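# Remove stained block from upright row, lay it flat, close gap

## Task

Pull the block with the yellow-brown stain out of the row of on-edge blocks and lay it flat on an empty part of the bench, clear of the row; then push the remaining grey blocks together so they stand face to face with no gap; finally open the gripper(s) and move the arms away.

## Robot and tools

Robot: two arms, left_arm and right_arm, each with a parallel two-finger gripper. Fingers point along the gripper's own +z axis and spread along its y axis. The reported end_effector_position is the point between the finger pads, roughly 1 cm short of the fingertips.

World frame (used in all results): origin on the table surface midway between the arms, +z up, +x outward over the table, left_arm sits on the +y side. The names left/right are arm labels, not image sides. Positions are in metres, orientations as quaternions (w, x, y, z). Printed hand positions may be a little wrong, worse at long reach.

The row format shared by both motion tools: one flat list of 14 numbers, each in [-1, 1], always covering both arms even if one stays still. Order: left_arm dx, dy, dz, rx, ry, rz, opening, then right_arm dx, dy, dz, rx, ry, rz, opening. dx..rz are an offset (not a pose) expressed in that gripper's own axes; 1.0 equals 0.6 m of translation or 180 degrees of rotation, and rx, ry, rz form a single rotation vector. Opening is absolute, not an offset: +1 fully open (0.094 m), -1 closed.

execute_actions(actions): actions is a list of up to 15 actions; each action is a table of up to 15 rows; each row runs one control step of 1/30 s, and a short table repeats its final row to fill 15 steps. Every row in an action is an offset from the gripper's measured pose at the start of that action (for the first action of a call, the pose in the most recent result), not from the preceding row. An empty list just returns the current state and images.

move(target, speed, blocking): target is one 14-number row as above, offsets from the last reported pose. Each gripper follows a straight line toward its target; both finish together, taking 0.5 to 10 s (cut off at 10 s). speed is in m/s, 0.002 to 0.5, default 0.25; rotation is capped at twice that in rad/s. Openings are sent when the move begins. Paths do not avoid obstacles or the other arm; grippers may lag, drift, or overshoot the speed near full arm extension. Faster contact hits harder, and aiming further beyond the contact point pushes harder. With blocking=false you get a result after 0.5 s while the move continues; check it with wait(0); execute_actions and new moves are rejected until it ends (or use stop). The result adds a move: line with the ending (done, off_target, moving, held, fault) and limits (paced = sent pose was clipped; held = some steps were blocked, after which the arm may suddenly speed up), plus each gripper's remaining distance to target.

wait(seconds): 0 to 10; lets time pass with arms holding their last command; returns early if a running move finishes. stop(): brakes a running move; needs room, more when fast; fingers keep moving. zoom_image(camera, region): camera is cam_high, cam_left_wrist or cam_right_wrist; region [x0, y0, x1, y1] in that camera's pixels from the top-left, at most 504 by 504. finished_scene(scene): ends the scene with the given number; irreversible, so only call it once the blocks are settled and the arms are clear.

Control behaviour: each step the commanded pose is limited to 70 mm and 16 degrees from the measured pose; large offsets need several actions, and the arm only continues to its last clipped pose afterwards. Position wins over orientation when both cannot be met. Elbows never fully straighten. Arms usually settle a centimetre or more low; repeated zero offsets let them sag. To keep an arm in place, send the correction back to the desired pose in the first call of a reply and zeros afterwards, raising the aim if it still sits low. Hand target lines show where the controller is currently steering each gripper.

Gripping: grip_measured is the finger opening on the command scale; each gripper may read up to about 1 mm off. To hold, command roughly 0.03 below grip_measured; less than that grips more gently. Pad force tops out near 50-62 N. Very thin parts (under about 2 mm) are held less firmly. Occasional brief tugs on held parts or pushes on loose ones may occur.

Result contents: the state line with each arm's pose, Joint positions (last value = finger opening in m), joint torques (raw drive output, with offsets and noise), step readings of positions with HELD marking blocked steps, pose unreachable lines when the clearance check altered a command, FAULT lines, and MOTOR HOT warnings from 75 °C. At 90 °C the arm stops for 10 s; at 100 °C it goes limp and falls. Avoid holding loads longer than needed.

Cameras: cam_high (504x504, fixed overhead), cam_left_wrist and cam_right_wrist (616x616 fisheye on the hands). Calibration K, distortion and T_world_to_cam are given per camera and may be slightly off.

Avoid: anything leaving the table (that fails the job), dropping or slamming the block, hard pushes on the row, and the two arms colliding or pressing on each other. Joint limits in rad: waist -2.618 to 3.054, shoulder 0.000 to 3.142, elbow 0.000 to 3.142, wrist pitch -1.571 to 1.571, wrist yaw -1.571 to 1.571, wrist roll -2.094 to 2.094. Less robot time and smoother, low-effort motion are preferred.

Each tool is called as name([rows], argument=value, ...), one row to a line, values as JSON.

## Session

execute_actions(actions=[])

Scene clock: 0.00 s.
left_arm: end_effector_position=(+0.3049, +0.2360, +0.0924) grip_measured=+1.000 end_effector_quat_wxyz=(+0.240, -0.083, +0.958, -0.130) | right_arm: end_effector_position=(+0.3244, +0.0850, +0.1450) grip_measured=+1.000 end_effector_quat_wxyz=(+0.583, -0.186, +0.785, +0.092)
Joint positions: left_arm=[ 0.391  1.271  0.775 -0.611  0.314 -0.03   0.094] | right_arm=[1.091 2.01  1.235 0.332 0.786 0.246 0.094]
Joint velocities: left_arm=[-0.012  0.012 -0.017  0.007  0.037 -0.037  0.   ] | right_arm=[-0.002  0.007 -0.002  0.051 -0.007 -0.081  0.   ]
Joint torques (N m, as the arm reports them, + toward a larger angle): no reading
Hand target (left_arm): +0.304, +0.235, +0.094; +0.239, -0.082, +0.959, -0.131
Hand target (right_arm): +0.325, +0.085, +0.153; +0.588, -0.180, +0.783, +0.095
camera_calibration (this result's frames):
cam_left_wrist: T_world_to_cam=[[0.280461, -0.860033, 0.426245, 0.0760793], [-0.95814, -0.277451, 0.0706264, 0.382209], [0.0575212, -0.428211, -0.901846, 0.25079], [0, 0, 0, 1]] pos_world=[0.330447, 0.278866, 0.166752]
cam_right_wrist: T_world_to_cam=[[0.398667, -0.878171, 0.264349, -0.0967492], [-0.551756, -0.459915, -0.695733, 0.34572], [0.73255, 0.13151, -0.667889, -0.0370594], [0, 0, 0, 1]] pos_world=[0.256471, 0.0789129, 0.241353]

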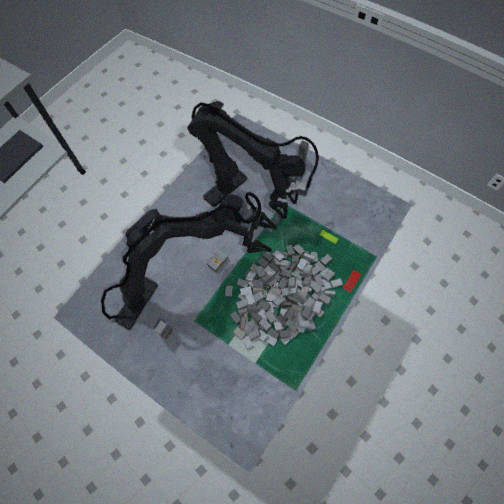

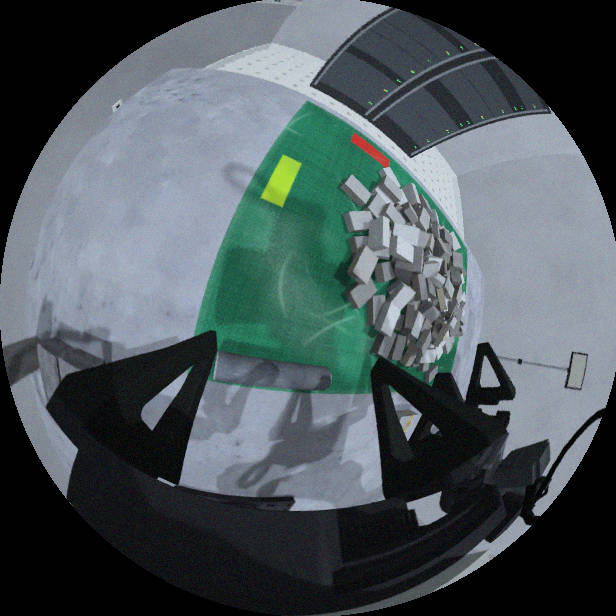

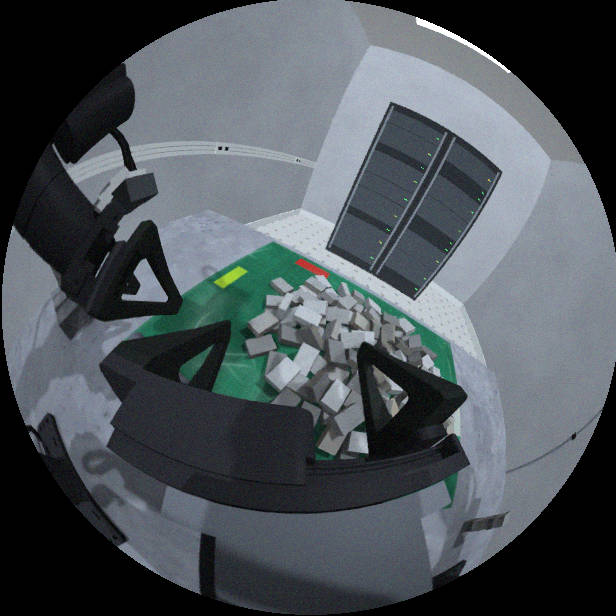

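zoom_image(camera="cam_high", region=[190, 240, 250, 290])

move(target=[0,0,0,0,0,0,1,0.03,-0.69,-0.36,0,0,0,1])

Region (190, 240, 250, 290) of cam_high's 504x504 image, scaled by 8.400, with more detail than that image has.

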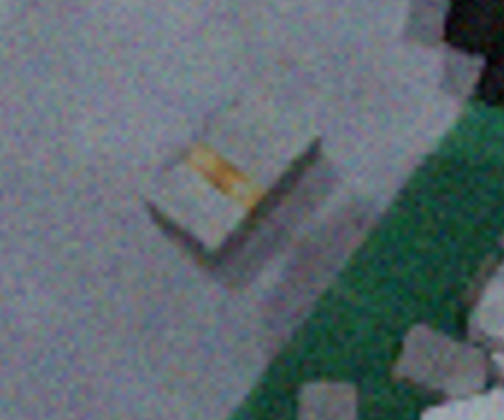

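Scene clock: 6.37 s.
left_arm: end_effector_position=(+0.3049, +0.2360, +0.0924) grip_measured=+1.000 end_effector_quat_wxyz=(+0.240, -0.083, +0.958, -0.130) | right_arm: end_effector_position=(+0.2916, -0.3734, +0.2191) grip_measured=+1.000 end_effector_quat_wxyz=(+0.583, -0.182, +0.787, +0.083)
Joint positions: left_arm=[ 0.391  1.271  0.775 -0.611  0.314 -0.03   0.094] | right_arm=[-0.706  0.663  0.527 -0.364 -0.878 -0.484  0.094]
Joint velocities: left_arm=[-0.002 -0.002  0.007  0.051  0.022  0.037  0.   ] | right_arm=[ 0.007 -0.007 -0.012  0.007 -0.066  0.022  0.   ]
Joint torques (N m, as the arm reports them, + toward a larger angle): left_arm=[ 0.05 -4.24  6.67  1.37  0.18  0.01] | right_arm=[-0.89  1.17 12.71  1.58 -0.35 -0.08]
Hand target (left_arm): +0.305, +0.236, +0.092; +0.240, -0.083, +0.958, -0.130
Hand target (right_arm): +0.292, -0.373, +0.230; +0.587, -0.190, +0.782, +0.085
Off the commanded pose (left_arm): 0.000 m, 0 deg.
Off the commanded pose (right_arm): 0.006 m, 1 deg.
move: done; limits=paced
camera_calibration (this result's frames):
cam_left_wrist: T_world_to_cam=[[0.280461, -0.860033, 0.426245, 0.0760793], [-0.95814, -0.277451, 0.0706264, 0.382209], [0.0575212, -0.428211, -0.901846, 0.25079], [0, 0, 0, 1]] pos_world=[0.330447, 0.278866, 0.166752]
cam_right_wrist: T_world_to_cam=[[0.383871, -0.882228, 0.272612, -0.504786], [-0.559743, -0.457128, -0.691174, 0.170693], [0.734391, 0.112729, -0.669299, 0.0894427], [0, 0, 0, 1]] pos_world=[0.223631, -0.377391, 0.315453]

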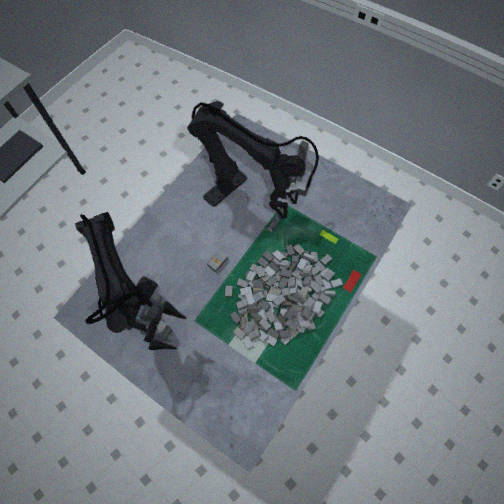

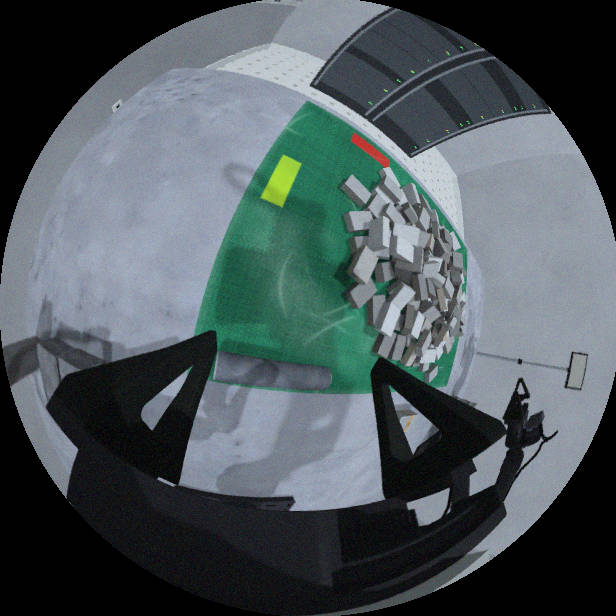

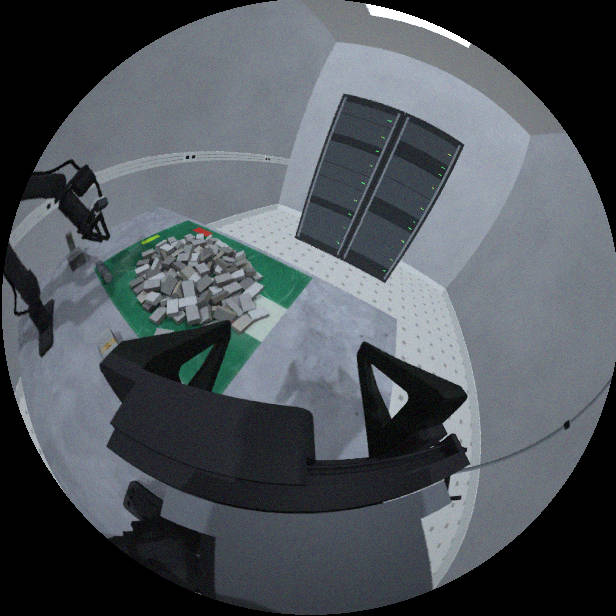

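move(target=[0.272,-0.53,-0.04,0.061,0.193,0.553,0.35,0,0,0,0,0,0,1])

Scene clock: 16.63 s.
left_arm: end_effector_position=(+0.1864, -0.0903, +0.1315) grip_measured=+0.351 end_effector_quat_wxyz=(-0.001, +0.722, +0.692, +0.018) | right_arm: end_effector_position=(+0.2914, -0.3730, +0.2188) grip_measured=+1.000 end_effector_quat_wxyz=(+0.583, -0.183, +0.787, +0.084)
Joint positions: left_arm=[-0.9    1.937  1.756 -1.401 -0.034  0.539  0.063] | right_arm=[-0.706  0.663  0.527 -0.367 -0.88  -0.487  0.094]
Joint velocities: left_arm=[-0.002 -0.007 -0.002  0.007 -0.066  0.022  0.001] | right_arm=[ 0.017  0.007  0.007 -0.037 -0.11   0.051  0.   ]
Joint torques (N m, as the arm reports them, + toward a larger angle): left_arm=[-0.29 -9.28  7.99  0.23 -0.06  0.05] | right_arm=[-0.09  0.3   9.25  1.86 -0.15  0.06]
Hand target (left_arm): +0.187, -0.092, +0.134; -0.002, +0.725, +0.688, +0.022
Hand target (right_arm): +0.292, -0.373, +0.219; +0.583, -0.182, +0.787, +0.083
Off the commanded pose (left_arm): 0.009 m, 2 deg.
Off the commanded pose (right_arm): 0.001 m, 0 deg.
move: done
camera_calibration (this result's frames):
cam_left_wrist: T_world_to_cam=[[-0.979459, -0.200822, 0.0181788, 0.160086], [-0.167314, 0.859717, 0.48259, 0.0764245], [-0.112543, 0.469636, -0.875658, 0.262465], [0, 0, 0, 1]] pos_world=[0.199124, -0.156818, 0.190038]
cam_right_wrist: T_world_to_cam=[[0.386206, -0.88117, 0.272733, -0.504571], [-0.558954, -0.458771, -0.690724, 0.169637], [0.733768, 0.114317, -0.669714, 0.0902781], [0, 0, 0, 1]] pos_world=[0.223444, -0.377109, 0.315246]

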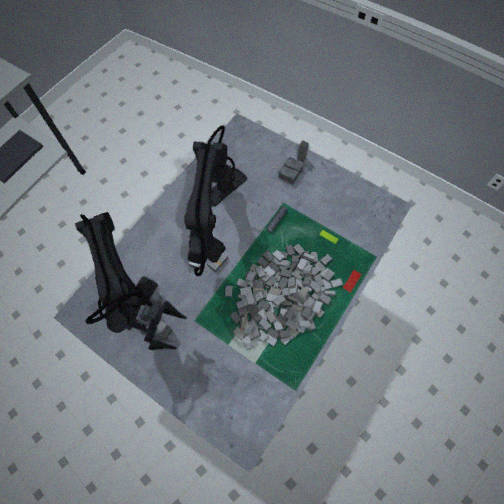

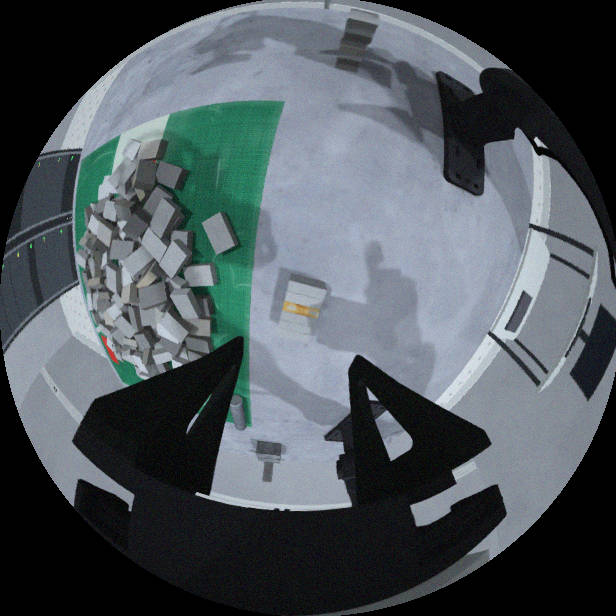

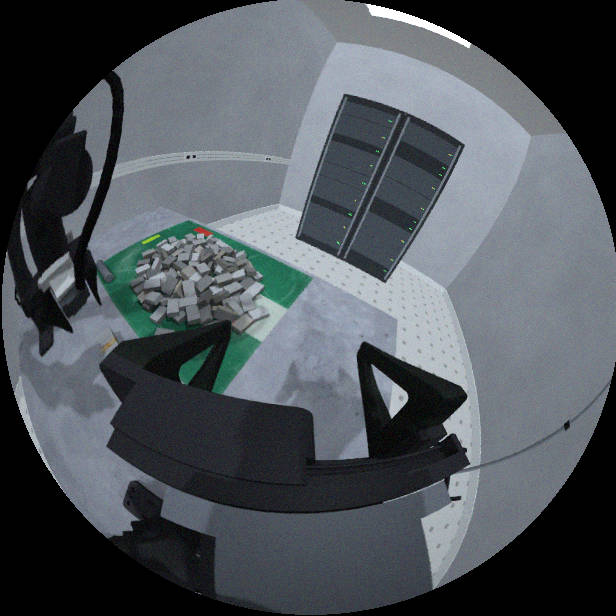

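zoom_image(camera="cam_left_wrist", region=[260, 260, 350, 350])

Region (260, 260, 350, 350) of cam_left_wrist's 616x616 image, scaled by 5.600, with more detail than that image has.

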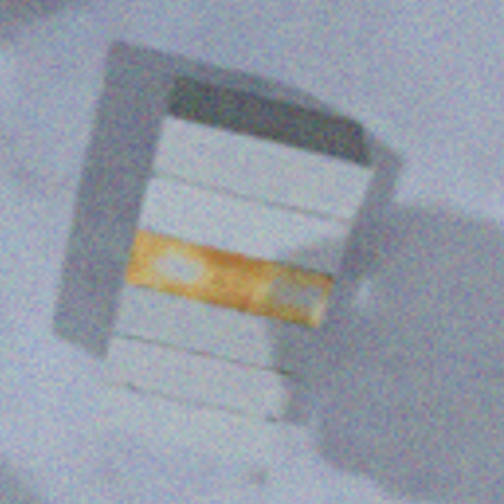

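move(target=[0.034,0,0.12,0,0,-0.022,0.35,0,0,0,0,0,0,1], speed=0.08)

Scene clock: 26.37 s.
left_arm: end_effector_position=(+0.1868, -0.0724, +0.0580) grip_measured=+0.351 end_effector_quat_wxyz=(-0.007, +0.703, +0.711, +0.020) | right_arm: end_effector_position=(+0.2914, -0.3730, +0.2188) grip_measured=+1.000 end_effector_quat_wxyz=(+0.583, -0.183, +0.787, +0.084)
Joint positions: left_arm=[-0.874  1.917  1.434 -1.112 -0.034  0.51   0.063] | right_arm=[-0.706  0.663  0.527 -0.367 -0.88  -0.487  0.094]
Joint velocities: left_arm=[-0.007 -0.007 -0.002 -0.007 -0.037  0.022  0.001] | right_arm=[-0.012 -0.017  0.007 -0.051 -0.022 -0.007  0.   ]
Joint torques (N m, as the arm reports them, + toward a larger angle): left_arm=[  0.7  -11.47   4.53   0.46   0.    -0.05] | right_arm=[-0.08  0.31  9.25  1.84 -0.16  0.03]
Hand target (left_arm): +0.188, -0.069, +0.059; -0.001, +0.698, +0.716, +0.018
Hand target (right_arm): +0.291, -0.373, +0.219; +0.583, -0.183, +0.787, +0.084
Off the commanded pose (left_arm): 0.005 m, 1 deg.
Off the commanded pose (right_arm): 0.000 m, 0 deg.
move: done
camera_calibration (this result's frames):
cam_left_wrist: T_world_to_cam=[[-0.966956, -0.254108, 0.0206054, 0.159027], [-0.211315, 0.844079, 0.492825, 0.103151], [-0.142623, 0.472186, -0.869884, 0.195171], [0, 0, 0, 1]] pos_world=[0.203405, -0.138815, 0.115664]
cam_right_wrist: T_world_to_cam=[[0.386206, -0.88117, 0.272733, -0.504571], [-0.558954, -0.458771, -0.690724, 0.169637], [0.733768, 0.114317, -0.669714, 0.0902781], [0, 0, 0, 1]] pos_world=[0.223444, -0.377109, 0.315246]

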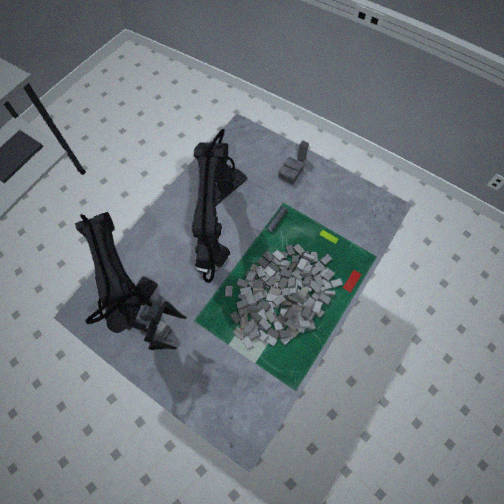

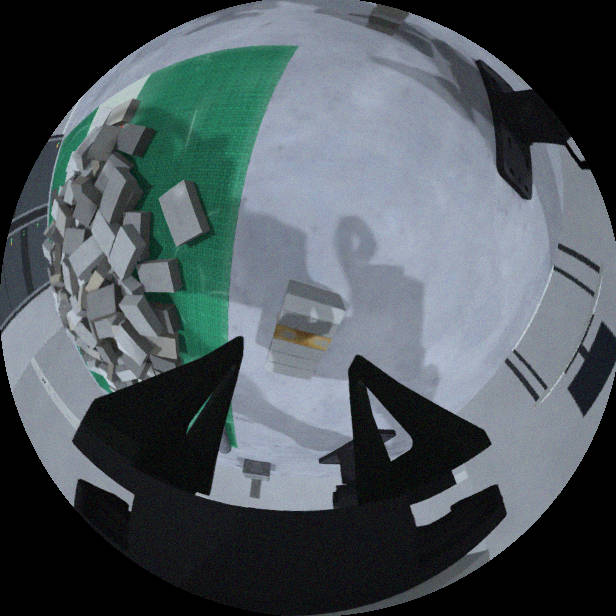

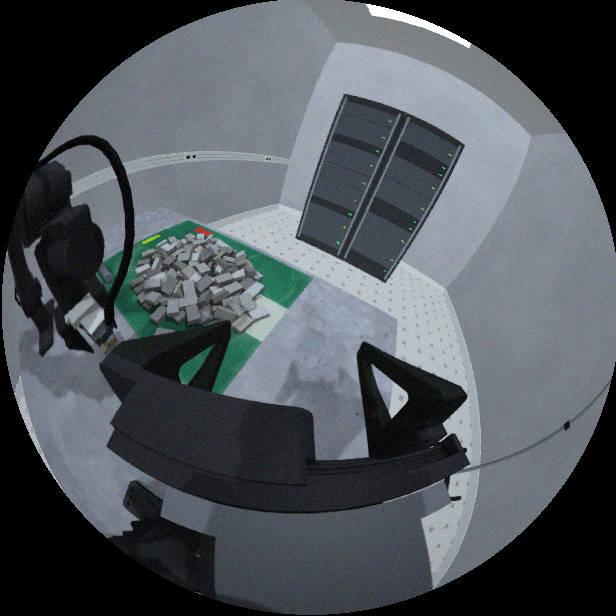

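move(target=[0.01,0,0.085,0,0,0,0.35,0,0,0,0,0,0,1], speed=0.04)

zoom_image(camera="cam_left_wrist", region=[210, 280, 410, 450])

Scene clock: 31.80 s.
left_arm: end_effector_position=(+0.1868, -0.0724, +0.0168) grip_measured=+0.351 end_effector_quat_wxyz=(+0.003, +0.705, +0.709, +0.017) | right_arm: end_effector_position=(+0.2914, -0.3730, +0.2188) grip_measured=+1.000 end_effector_quat_wxyz=(+0.583, -0.183, +0.787, +0.084)
Joint positions: left_arm=[-0.874  1.947  1.303 -0.93  -0.034  0.516  0.063] | right_arm=[-0.706  0.663  0.527 -0.367 -0.88  -0.487  0.094]
Joint velocities: left_arm=[ 0.007 -0.002 -0.002 -0.037 -0.037  0.037  0.001] | right_arm=[ 0.002  0.017 -0.002 -0.037 -0.037 -0.037  0.   ]
Joint torques (N m, as the arm reports them, + toward a larger angle): left_arm=[ 0.93 -8.93  4.31  0.51  0.01  0.05] | right_arm=[-0.09  0.32  9.24  1.83 -0.17  0.03]
Hand target (left_arm): +0.187, -0.065, +0.008; -0.007, +0.703, +0.711, +0.020
Hand target (right_arm): +0.291, -0.373, +0.219; +0.583, -0.183, +0.787, +0.084
Off the commanded pose (left_arm): 0.013 m, 1 deg.
Off the commanded pose (right_arm): 0.000 m, 0 deg.
move: off_target (left_arm)
camera_calibration (this result's frames):
cam_left_wrist: T_world_to_cam=[[-0.968586, -0.248236, 0.0148655, 0.160706], [-0.211716, 0.854498, 0.474352, 0.124581], [-0.130454, 0.456303, -0.88021, 0.15615], [0, 0, 0, 1]] pos_world=[0.202404, -0.137813, 0.0759605]
cam_right_wrist: T_world_to_cam=[[0.386206, -0.88117, 0.272733, -0.504571], [-0.558954, -0.458771, -0.690724, 0.169637], [0.733768, 0.114317, -0.669714, 0.0902781], [0, 0, 0, 1]] pos_world=[0.223444, -0.377109, 0.315246]

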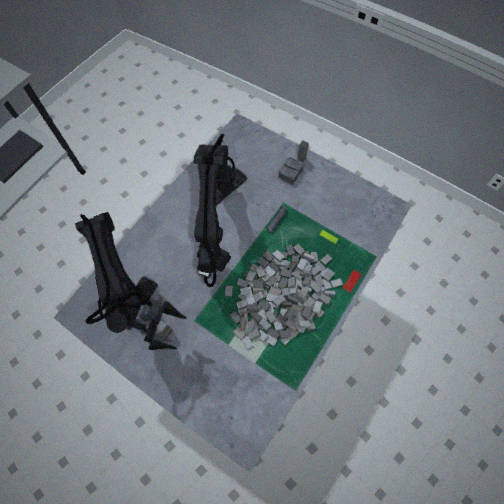

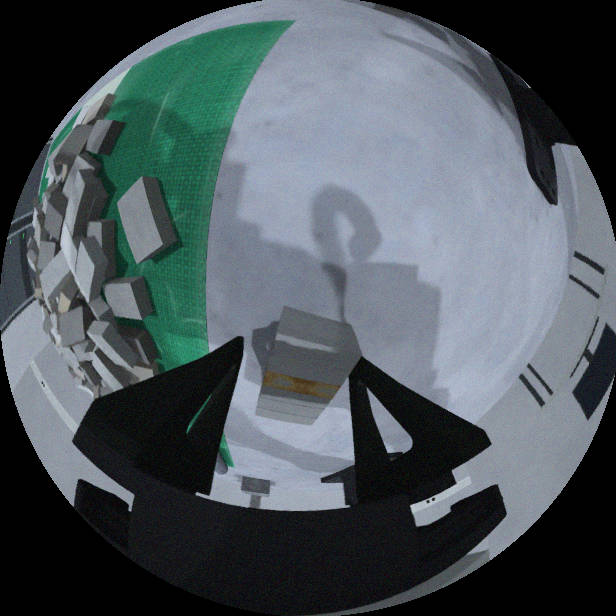

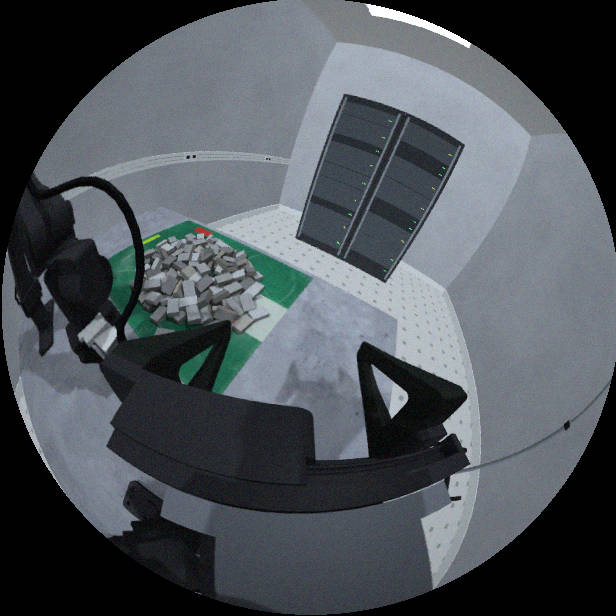

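Region (210, 280, 410, 450) of cam_left_wrist's 616x616 image, scaled by 2.520, with more detail than that image has; it fills the top 428 rows of this view, and the rest is white.

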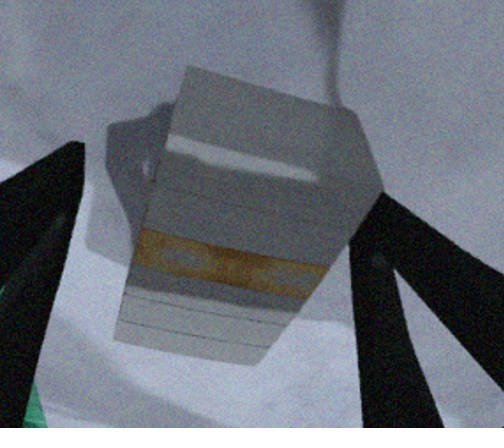

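move(target=[0.004,-0.013,0,0,0,0.01,0.35,0,0,0,0,0,0,1], speed=0.03)

move(target=[0,0,-0.004,0,0,0,-0.2,0,0,0,0,0,0,1])

move(target=[0,0,-0.08,0,0,0,-0.2,0,0,0,0,0,0,1], speed=0.05)

Scene clock: 35.80 s.
left_arm: end_effector_position=(+0.1847, -0.0741, +0.0168) grip_measured=+0.351 end_effector_quat_wxyz=(+0.004, +0.711, +0.703, +0.017) | right_arm: end_effector_position=(+0.2914, -0.3730, +0.2188) grip_measured=+1.000 end_effector_quat_wxyz=(+0.583, -0.183, +0.787, +0.084)
Joint positions: left_arm=[-0.882  1.947  1.303 -0.928 -0.034  0.525  0.063] | right_arm=[-0.706  0.663  0.527 -0.367 -0.88  -0.487  0.094]
Joint velocities: left_arm=[-0.012 -0.002  0.007 -0.022  0.125  0.022 -0.001] | right_arm=[ 0.007 -0.002  0.002  0.022 -0.007  0.007  0.   ]
Joint torques (N m, as the arm reports them, + toward a larger angle): left_arm=[ -0.69 -11.49   3.83   0.47   0.02   0.05] | right_arm=[-0.08  0.3   9.24  1.83 -0.16  0.03]
Hand target (left_arm): +0.179, -0.070, +0.016; +0.003, +0.716, +0.698, +0.017
Hand target (right_arm): +0.291, -0.373, +0.219; +0.583, -0.183, +0.787, +0.084
Off the commanded pose (left_arm): 0.007 m, 1 deg.
Off the commanded pose (right_arm): 0.000 m, 0 deg.
move: done
camera_calibration (this result's frames):
cam_left_wrist: T_world_to_cam=[[-0.972623, -0.231934, 0.0145517, 0.160218], [-0.197622, 0.858435, 0.473324, 0.123291], [-0.122271, 0.45749, -0.880768, 0.155234], [0, 0, 0, 1]] pos_world=[0.199178, -0.139695, 0.0760377]
cam_right_wrist: T_world_to_cam=[[0.386206, -0.88117, 0.272733, -0.504571], [-0.558954, -0.458771, -0.690724, 0.169637], [0.733768, 0.114317, -0.669714, 0.0902781], [0, 0, 0, 1]] pos_world=[0.223444, -0.377109, 0.315246]

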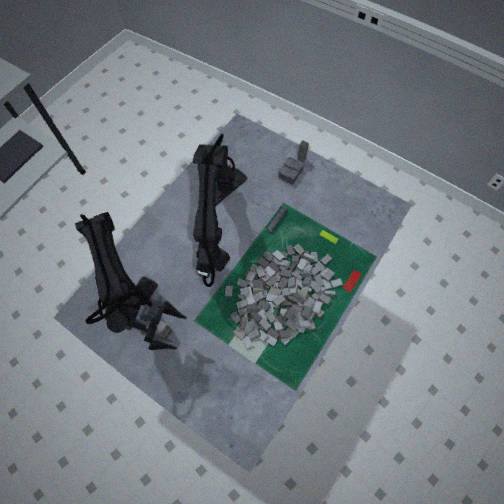

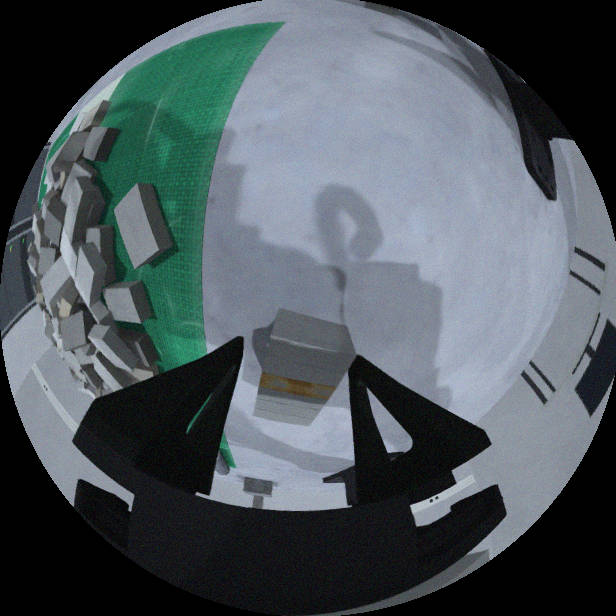

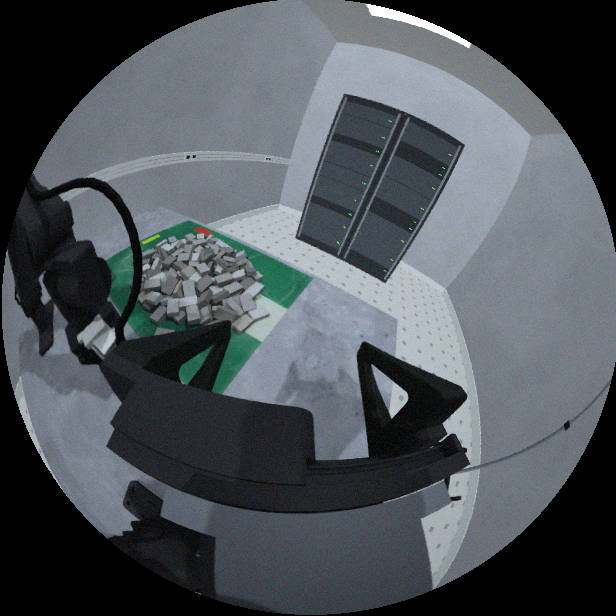

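Scene clock: 36.50 s.
left_arm: end_effector_position=(+0.1844, -0.0742, +0.0168) grip_measured=-0.158 end_effector_quat_wxyz=(+0.004, +0.711, +0.703, +0.016) | right_arm: end_effector_position=(+0.2914, -0.3730, +0.2188) grip_measured=+1.000 end_effector_quat_wxyz=(+0.583, -0.183, +0.787, +0.084)
Joint positions: left_arm=[-0.882  1.947  1.303 -0.929 -0.033  0.525  0.04 ] | right_arm=[-0.706  0.663  0.527 -0.367 -0.88  -0.487  0.094]
Joint velocities: left_arm=[ 0.012  0.002 -0.017  0.007  0.007 -0.007 -0.   ] | right_arm=[ 0.017  0.017 -0.022 -0.066  0.037  0.037  0.   ]
Joint torques (N m, as the arm reports them, + toward a larger angle): left_arm=[ -0.03 -10.34   6.09   0.31  -0.01   0.01] | right_arm=[-0.08  0.31  9.25  1.83 -0.16  0.03]
Hand target (left_arm): +0.185, -0.074, +0.019; +0.004, +0.711, +0.703, +0.017
Hand target (right_arm): +0.291, -0.373, +0.219; +0.583, -0.183, +0.787, +0.084
Off the commanded pose (left_arm): 0.002 m, 0 deg.
Off the commanded pose (right_arm): 0.000 m, 0 deg.
move: done
camera_calibration (this result's frames):
cam_left_wrist: T_world_to_cam=[[-0.972599, -0.231929, 0.0161234, 0.159901], [-0.196907, 0.858633, 0.473263, 0.123167], [-0.123607, 0.45712, -0.880774, 0.155435], [0, 0, 0, 1]] pos_world=[0.198984, -0.139722, 0.0760343]
cam_right_wrist: T_world_to_cam=[[0.386206, -0.88117, 0.272733, -0.504571], [-0.558954, -0.458771, -0.690724, 0.169637], [0.733768, 0.114317, -0.669714, 0.0902781], [0, 0, 0, 1]] pos_world=[0.223444, -0.377109, 0.315246]

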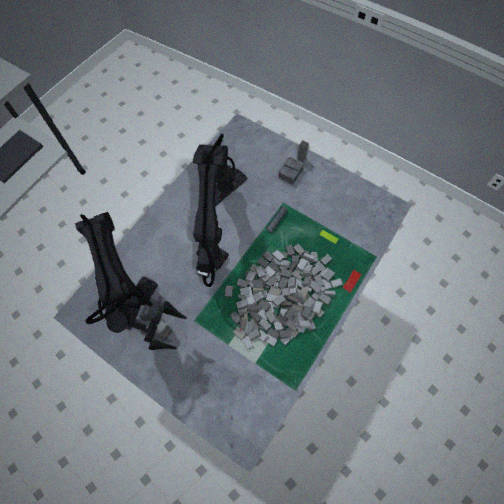

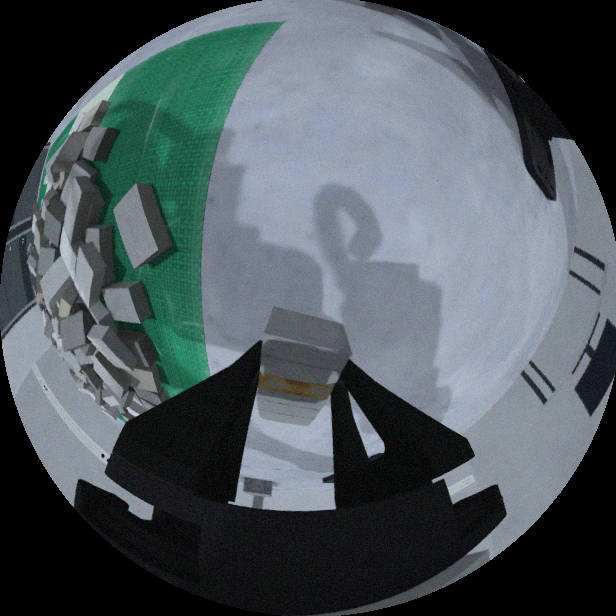

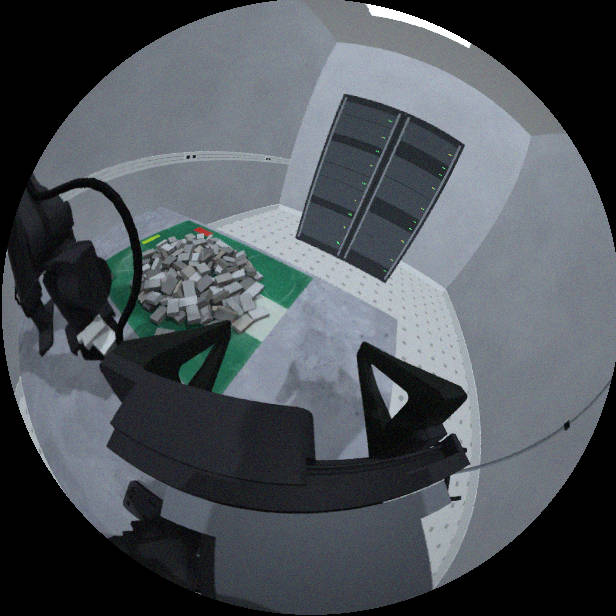

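Scene clock: 37.97 s.
left_arm: end_effector_position=(+0.1797, -0.0662, +0.0469) grip_measured=-0.158 end_effector_quat_wxyz=(-0.018, +0.711, +0.703, +0.021) | right_arm: end_effector_position=(+0.2914, -0.3730, +0.2188) grip_measured=+1.000 end_effector_quat_wxyz=(+0.583, -0.183, +0.787, +0.084)
Joint positions: left_arm=[-0.882  1.914  1.383 -1.085 -0.032  0.525  0.04 ] | right_arm=[-0.706  0.663  0.527 -0.367 -0.88  -0.487  0.094]
Joint velocities: left_arm=[-0.002 -0.007 -0.002  0.007 -0.037  0.051  0.001] | right_arm=[-0.002 -0.002 -0.002 -0.037 -0.007 -0.007  0.   ]
Joint torques (N m, as the arm reports them, + toward a larger angle): left_arm=[ -0.22 -11.92   8.26   0.13   0.01  -0.02] | right_arm=[-0.08  0.32  9.24  1.84 -0.16  0.03]
Hand target (left_arm): +0.183, -0.074, +0.064; +0.004, +0.711, +0.703, +0.016
Hand target (right_arm): +0.291, -0.373, +0.219; +0.583, -0.183, +0.787, +0.084
Off the commanded pose (left_arm): 0.020 m, 2 deg.
Off the commanded pose (right_arm): 0.000 m, 0 deg.
move: off_target (left_arm)
camera_calibration (this result's frames):
cam_left_wrist: T_world_to_cam=[[-0.972085, -0.232801, 0.0292464, 0.155871], [-0.185921, 0.840306, 0.509234, 0.0962218], [-0.143126, 0.489581, -0.860131, 0.182381], [0, 0, 0, 1]] pos_world=[0.195512, -0.133859, 0.103314]
cam_right_wrist: T_world_to_cam=[[0.386206, -0.88117, 0.272733, -0.504571], [-0.558954, -0.458771, -0.690724, 0.169637], [0.733768, 0.114317, -0.669714, 0.0902781], [0, 0, 0, 1]] pos_world=[0.223444, -0.377109, 0.315246]

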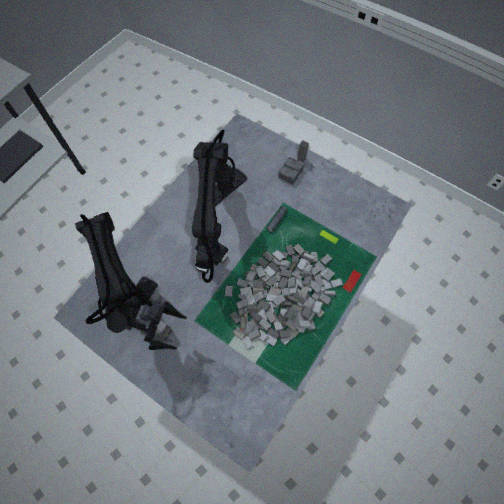

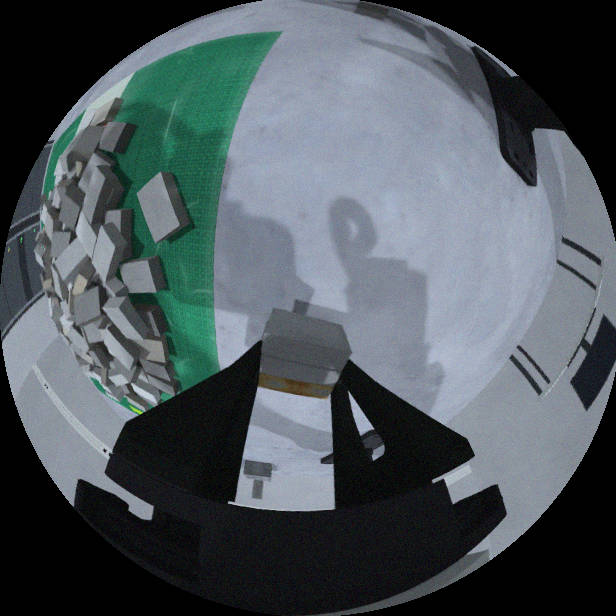

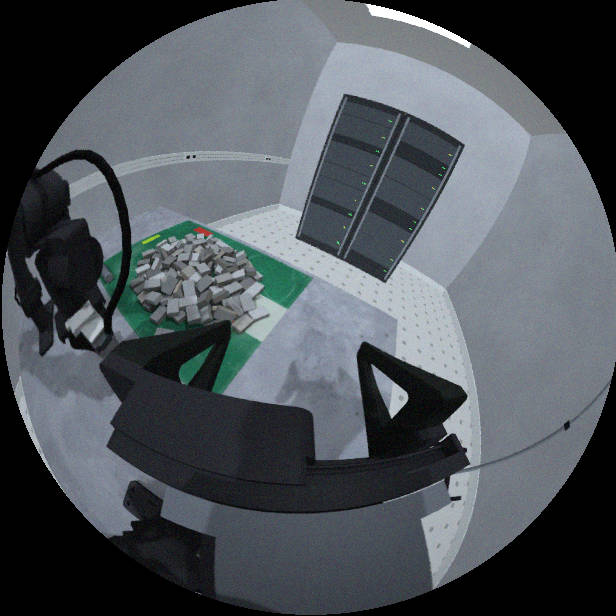

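move(target=[-0.12,0.008,0,0,0,0,-0.2,0,0,0,0,0,0,1], speed=0.06)

move(target=[0,0,0.055,0,0,0,-0.2,0,0,0,0,0,0,1], speed=0.03)

Scene clock: 41.33 s.
left_arm: end_effector_position=(+0.1863, -0.1328, +0.0361) grip_measured=-0.158 end_effector_quat_wxyz=(-0.021, +0.710, +0.703, +0.024) | right_arm: end_effector_position=(+0.2914, -0.3730, +0.2188) grip_measured=+1.000 end_effector_quat_wxyz=(+0.583, -0.183, +0.787, +0.084)
Joint positions: left_arm=[-0.95   2.166  1.713 -1.172 -0.032  0.457  0.04 ] | right_arm=[-0.706  0.663  0.527 -0.367 -0.88  -0.487  0.094]
Joint velocities: left_arm=[-0.007  0.002 -0.002 -0.066  0.037 -0.051 -0.   ] | right_arm=[-0.012  0.002 -0.012 -0.037 -0.037 -0.081  0.   ]
Joint torques (N m, as the arm reports them, + toward a larger angle): left_arm=[ -0.5  -12.19   8.26   0.09   0.02  -0.04] | right_arm=[-0.09  0.31  9.25  1.83 -0.16  0.03]
Hand target (left_arm): +0.185, -0.138, +0.045; -0.016, +0.711, +0.703, +0.022
Hand target (right_arm): +0.291, -0.373, +0.219; +0.583, -0.183, +0.787, +0.084
Off the commanded pose (left_arm): 0.009 m, 0 deg.
Off the commanded pose (right_arm): 0.000 m, 0 deg.
move: done
camera_calibration (this result's frames):
cam_left_wrist: T_world_to_cam=[[-0.971923, -0.233658, 0.0277472, 0.147016], [-0.186256, 0.836034, 0.516097, 0.158252], [-0.143788, 0.496438, -0.856081, 0.207504], [0, 0, 0, 1]] pos_world=[0.2022, -0.200966, 0.0918871]
cam_right_wrist: T_world_to_cam=[[0.386206, -0.88117, 0.272733, -0.504571], [-0.558954, -0.458771, -0.690724, 0.169637], [0.733768, 0.114317, -0.669714, 0.0902781], [0, 0, 0, 1]] pos_world=[0.223444, -0.377109, 0.315246]

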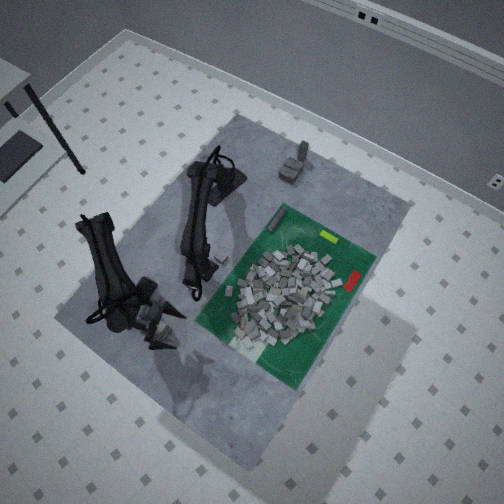

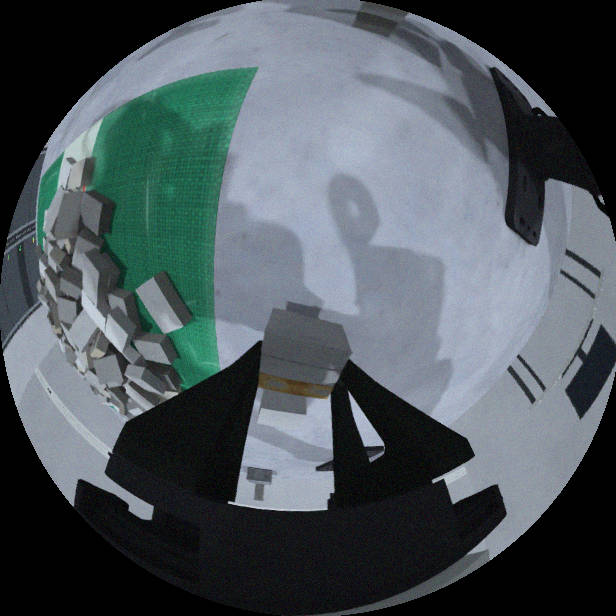

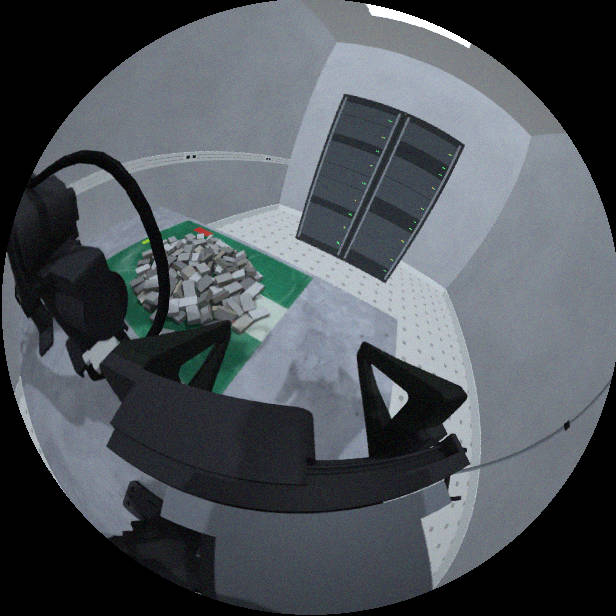

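Scene clock: 42.67 s.
left_arm: end_effector_position=(+0.1852, -0.1306, +0.0172) grip_measured=-0.158 end_effector_quat_wxyz=(-0.025, +0.710, +0.703, +0.025) | right_arm: end_effector_position=(+0.2914, -0.3730, +0.2188) grip_measured=+1.000 end_effector_quat_wxyz=(+0.583, -0.183, +0.787, +0.084)
Joint positions: left_arm=[-0.95   2.183  1.663 -1.114 -0.032  0.457  0.04 ] | right_arm=[-0.706  0.663  0.527 -0.367 -0.88  -0.487  0.094]
Joint velocities: left_arm=[-0.002 -0.007  0.002  0.007  0.037 -0.022 -0.   ] | right_arm=[-0.002  0.007 -0.017 -0.022  0.022  0.066  0.   ]
Joint torques (N m, as the arm reports them, + toward a larger angle): left_arm=[  0.14 -11.32   3.43   0.88   0.01   0.02] | right_arm=[-0.09  0.31  9.25  1.83 -0.16  0.03]
Hand target (left_arm): +0.186, -0.131, +0.004; -0.021, +0.710, +0.703, +0.024
Hand target (right_arm): +0.291, -0.373, +0.219; +0.583, -0.183, +0.787, +0.084
Off the commanded pose (left_arm): 0.014 m, 0 deg.
Off the commanded pose (right_arm): 0.000 m, 0 deg.
move: off_target (left_arm)
camera_calibration (this result's frames):
cam_left_wrist: T_world_to_cam=[[-0.971819, -0.233875, 0.0295056, 0.146942], [-0.18437, 0.832102, 0.523081, 0.16494], [-0.146887, 0.5029, -0.851772, 0.191431], [0, 0, 0, 1]] pos_world=[0.20133, -0.199152, 0.0724428]
cam_right_wrist: T_world_to_cam=[[0.386206, -0.88117, 0.272733, -0.504571], [-0.558954, -0.458771, -0.690724, 0.169637], [0.733768, 0.114317, -0.669714, 0.0902781], [0, 0, 0, 1]] pos_world=[0.223444, -0.377109, 0.315246]

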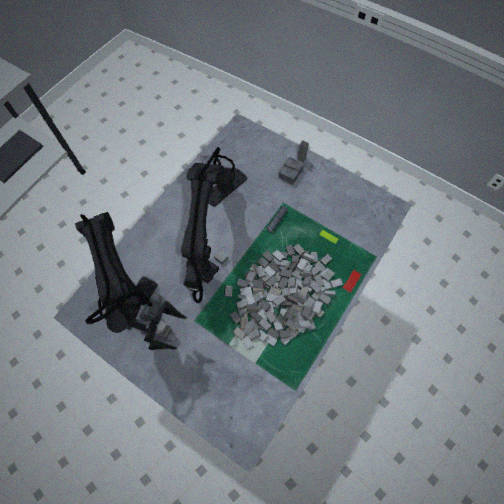

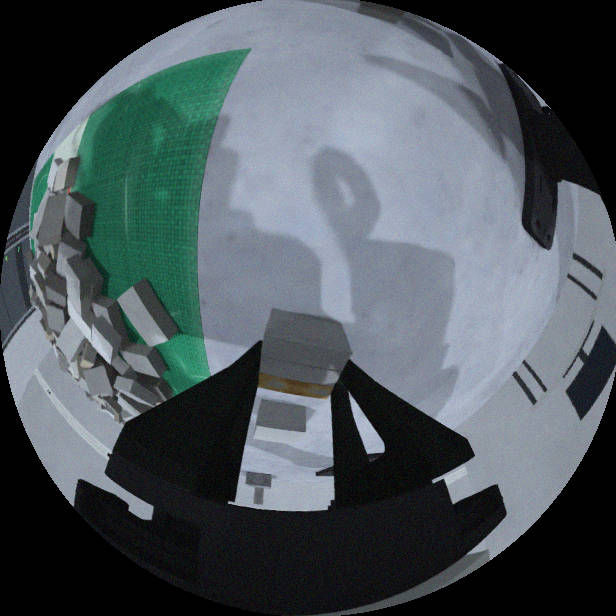

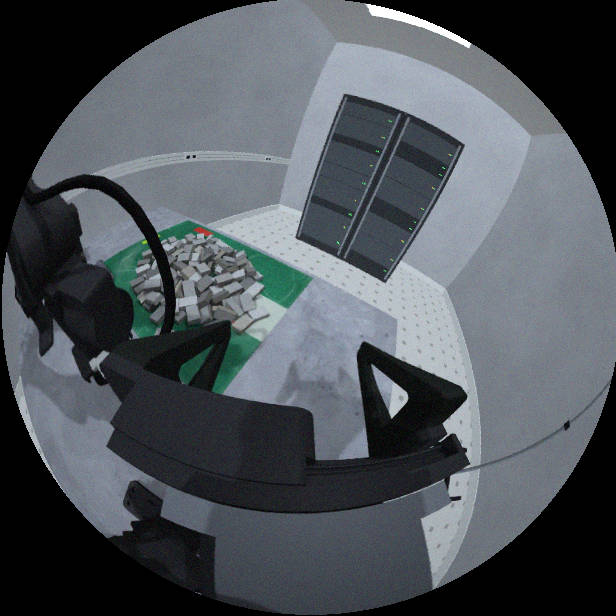

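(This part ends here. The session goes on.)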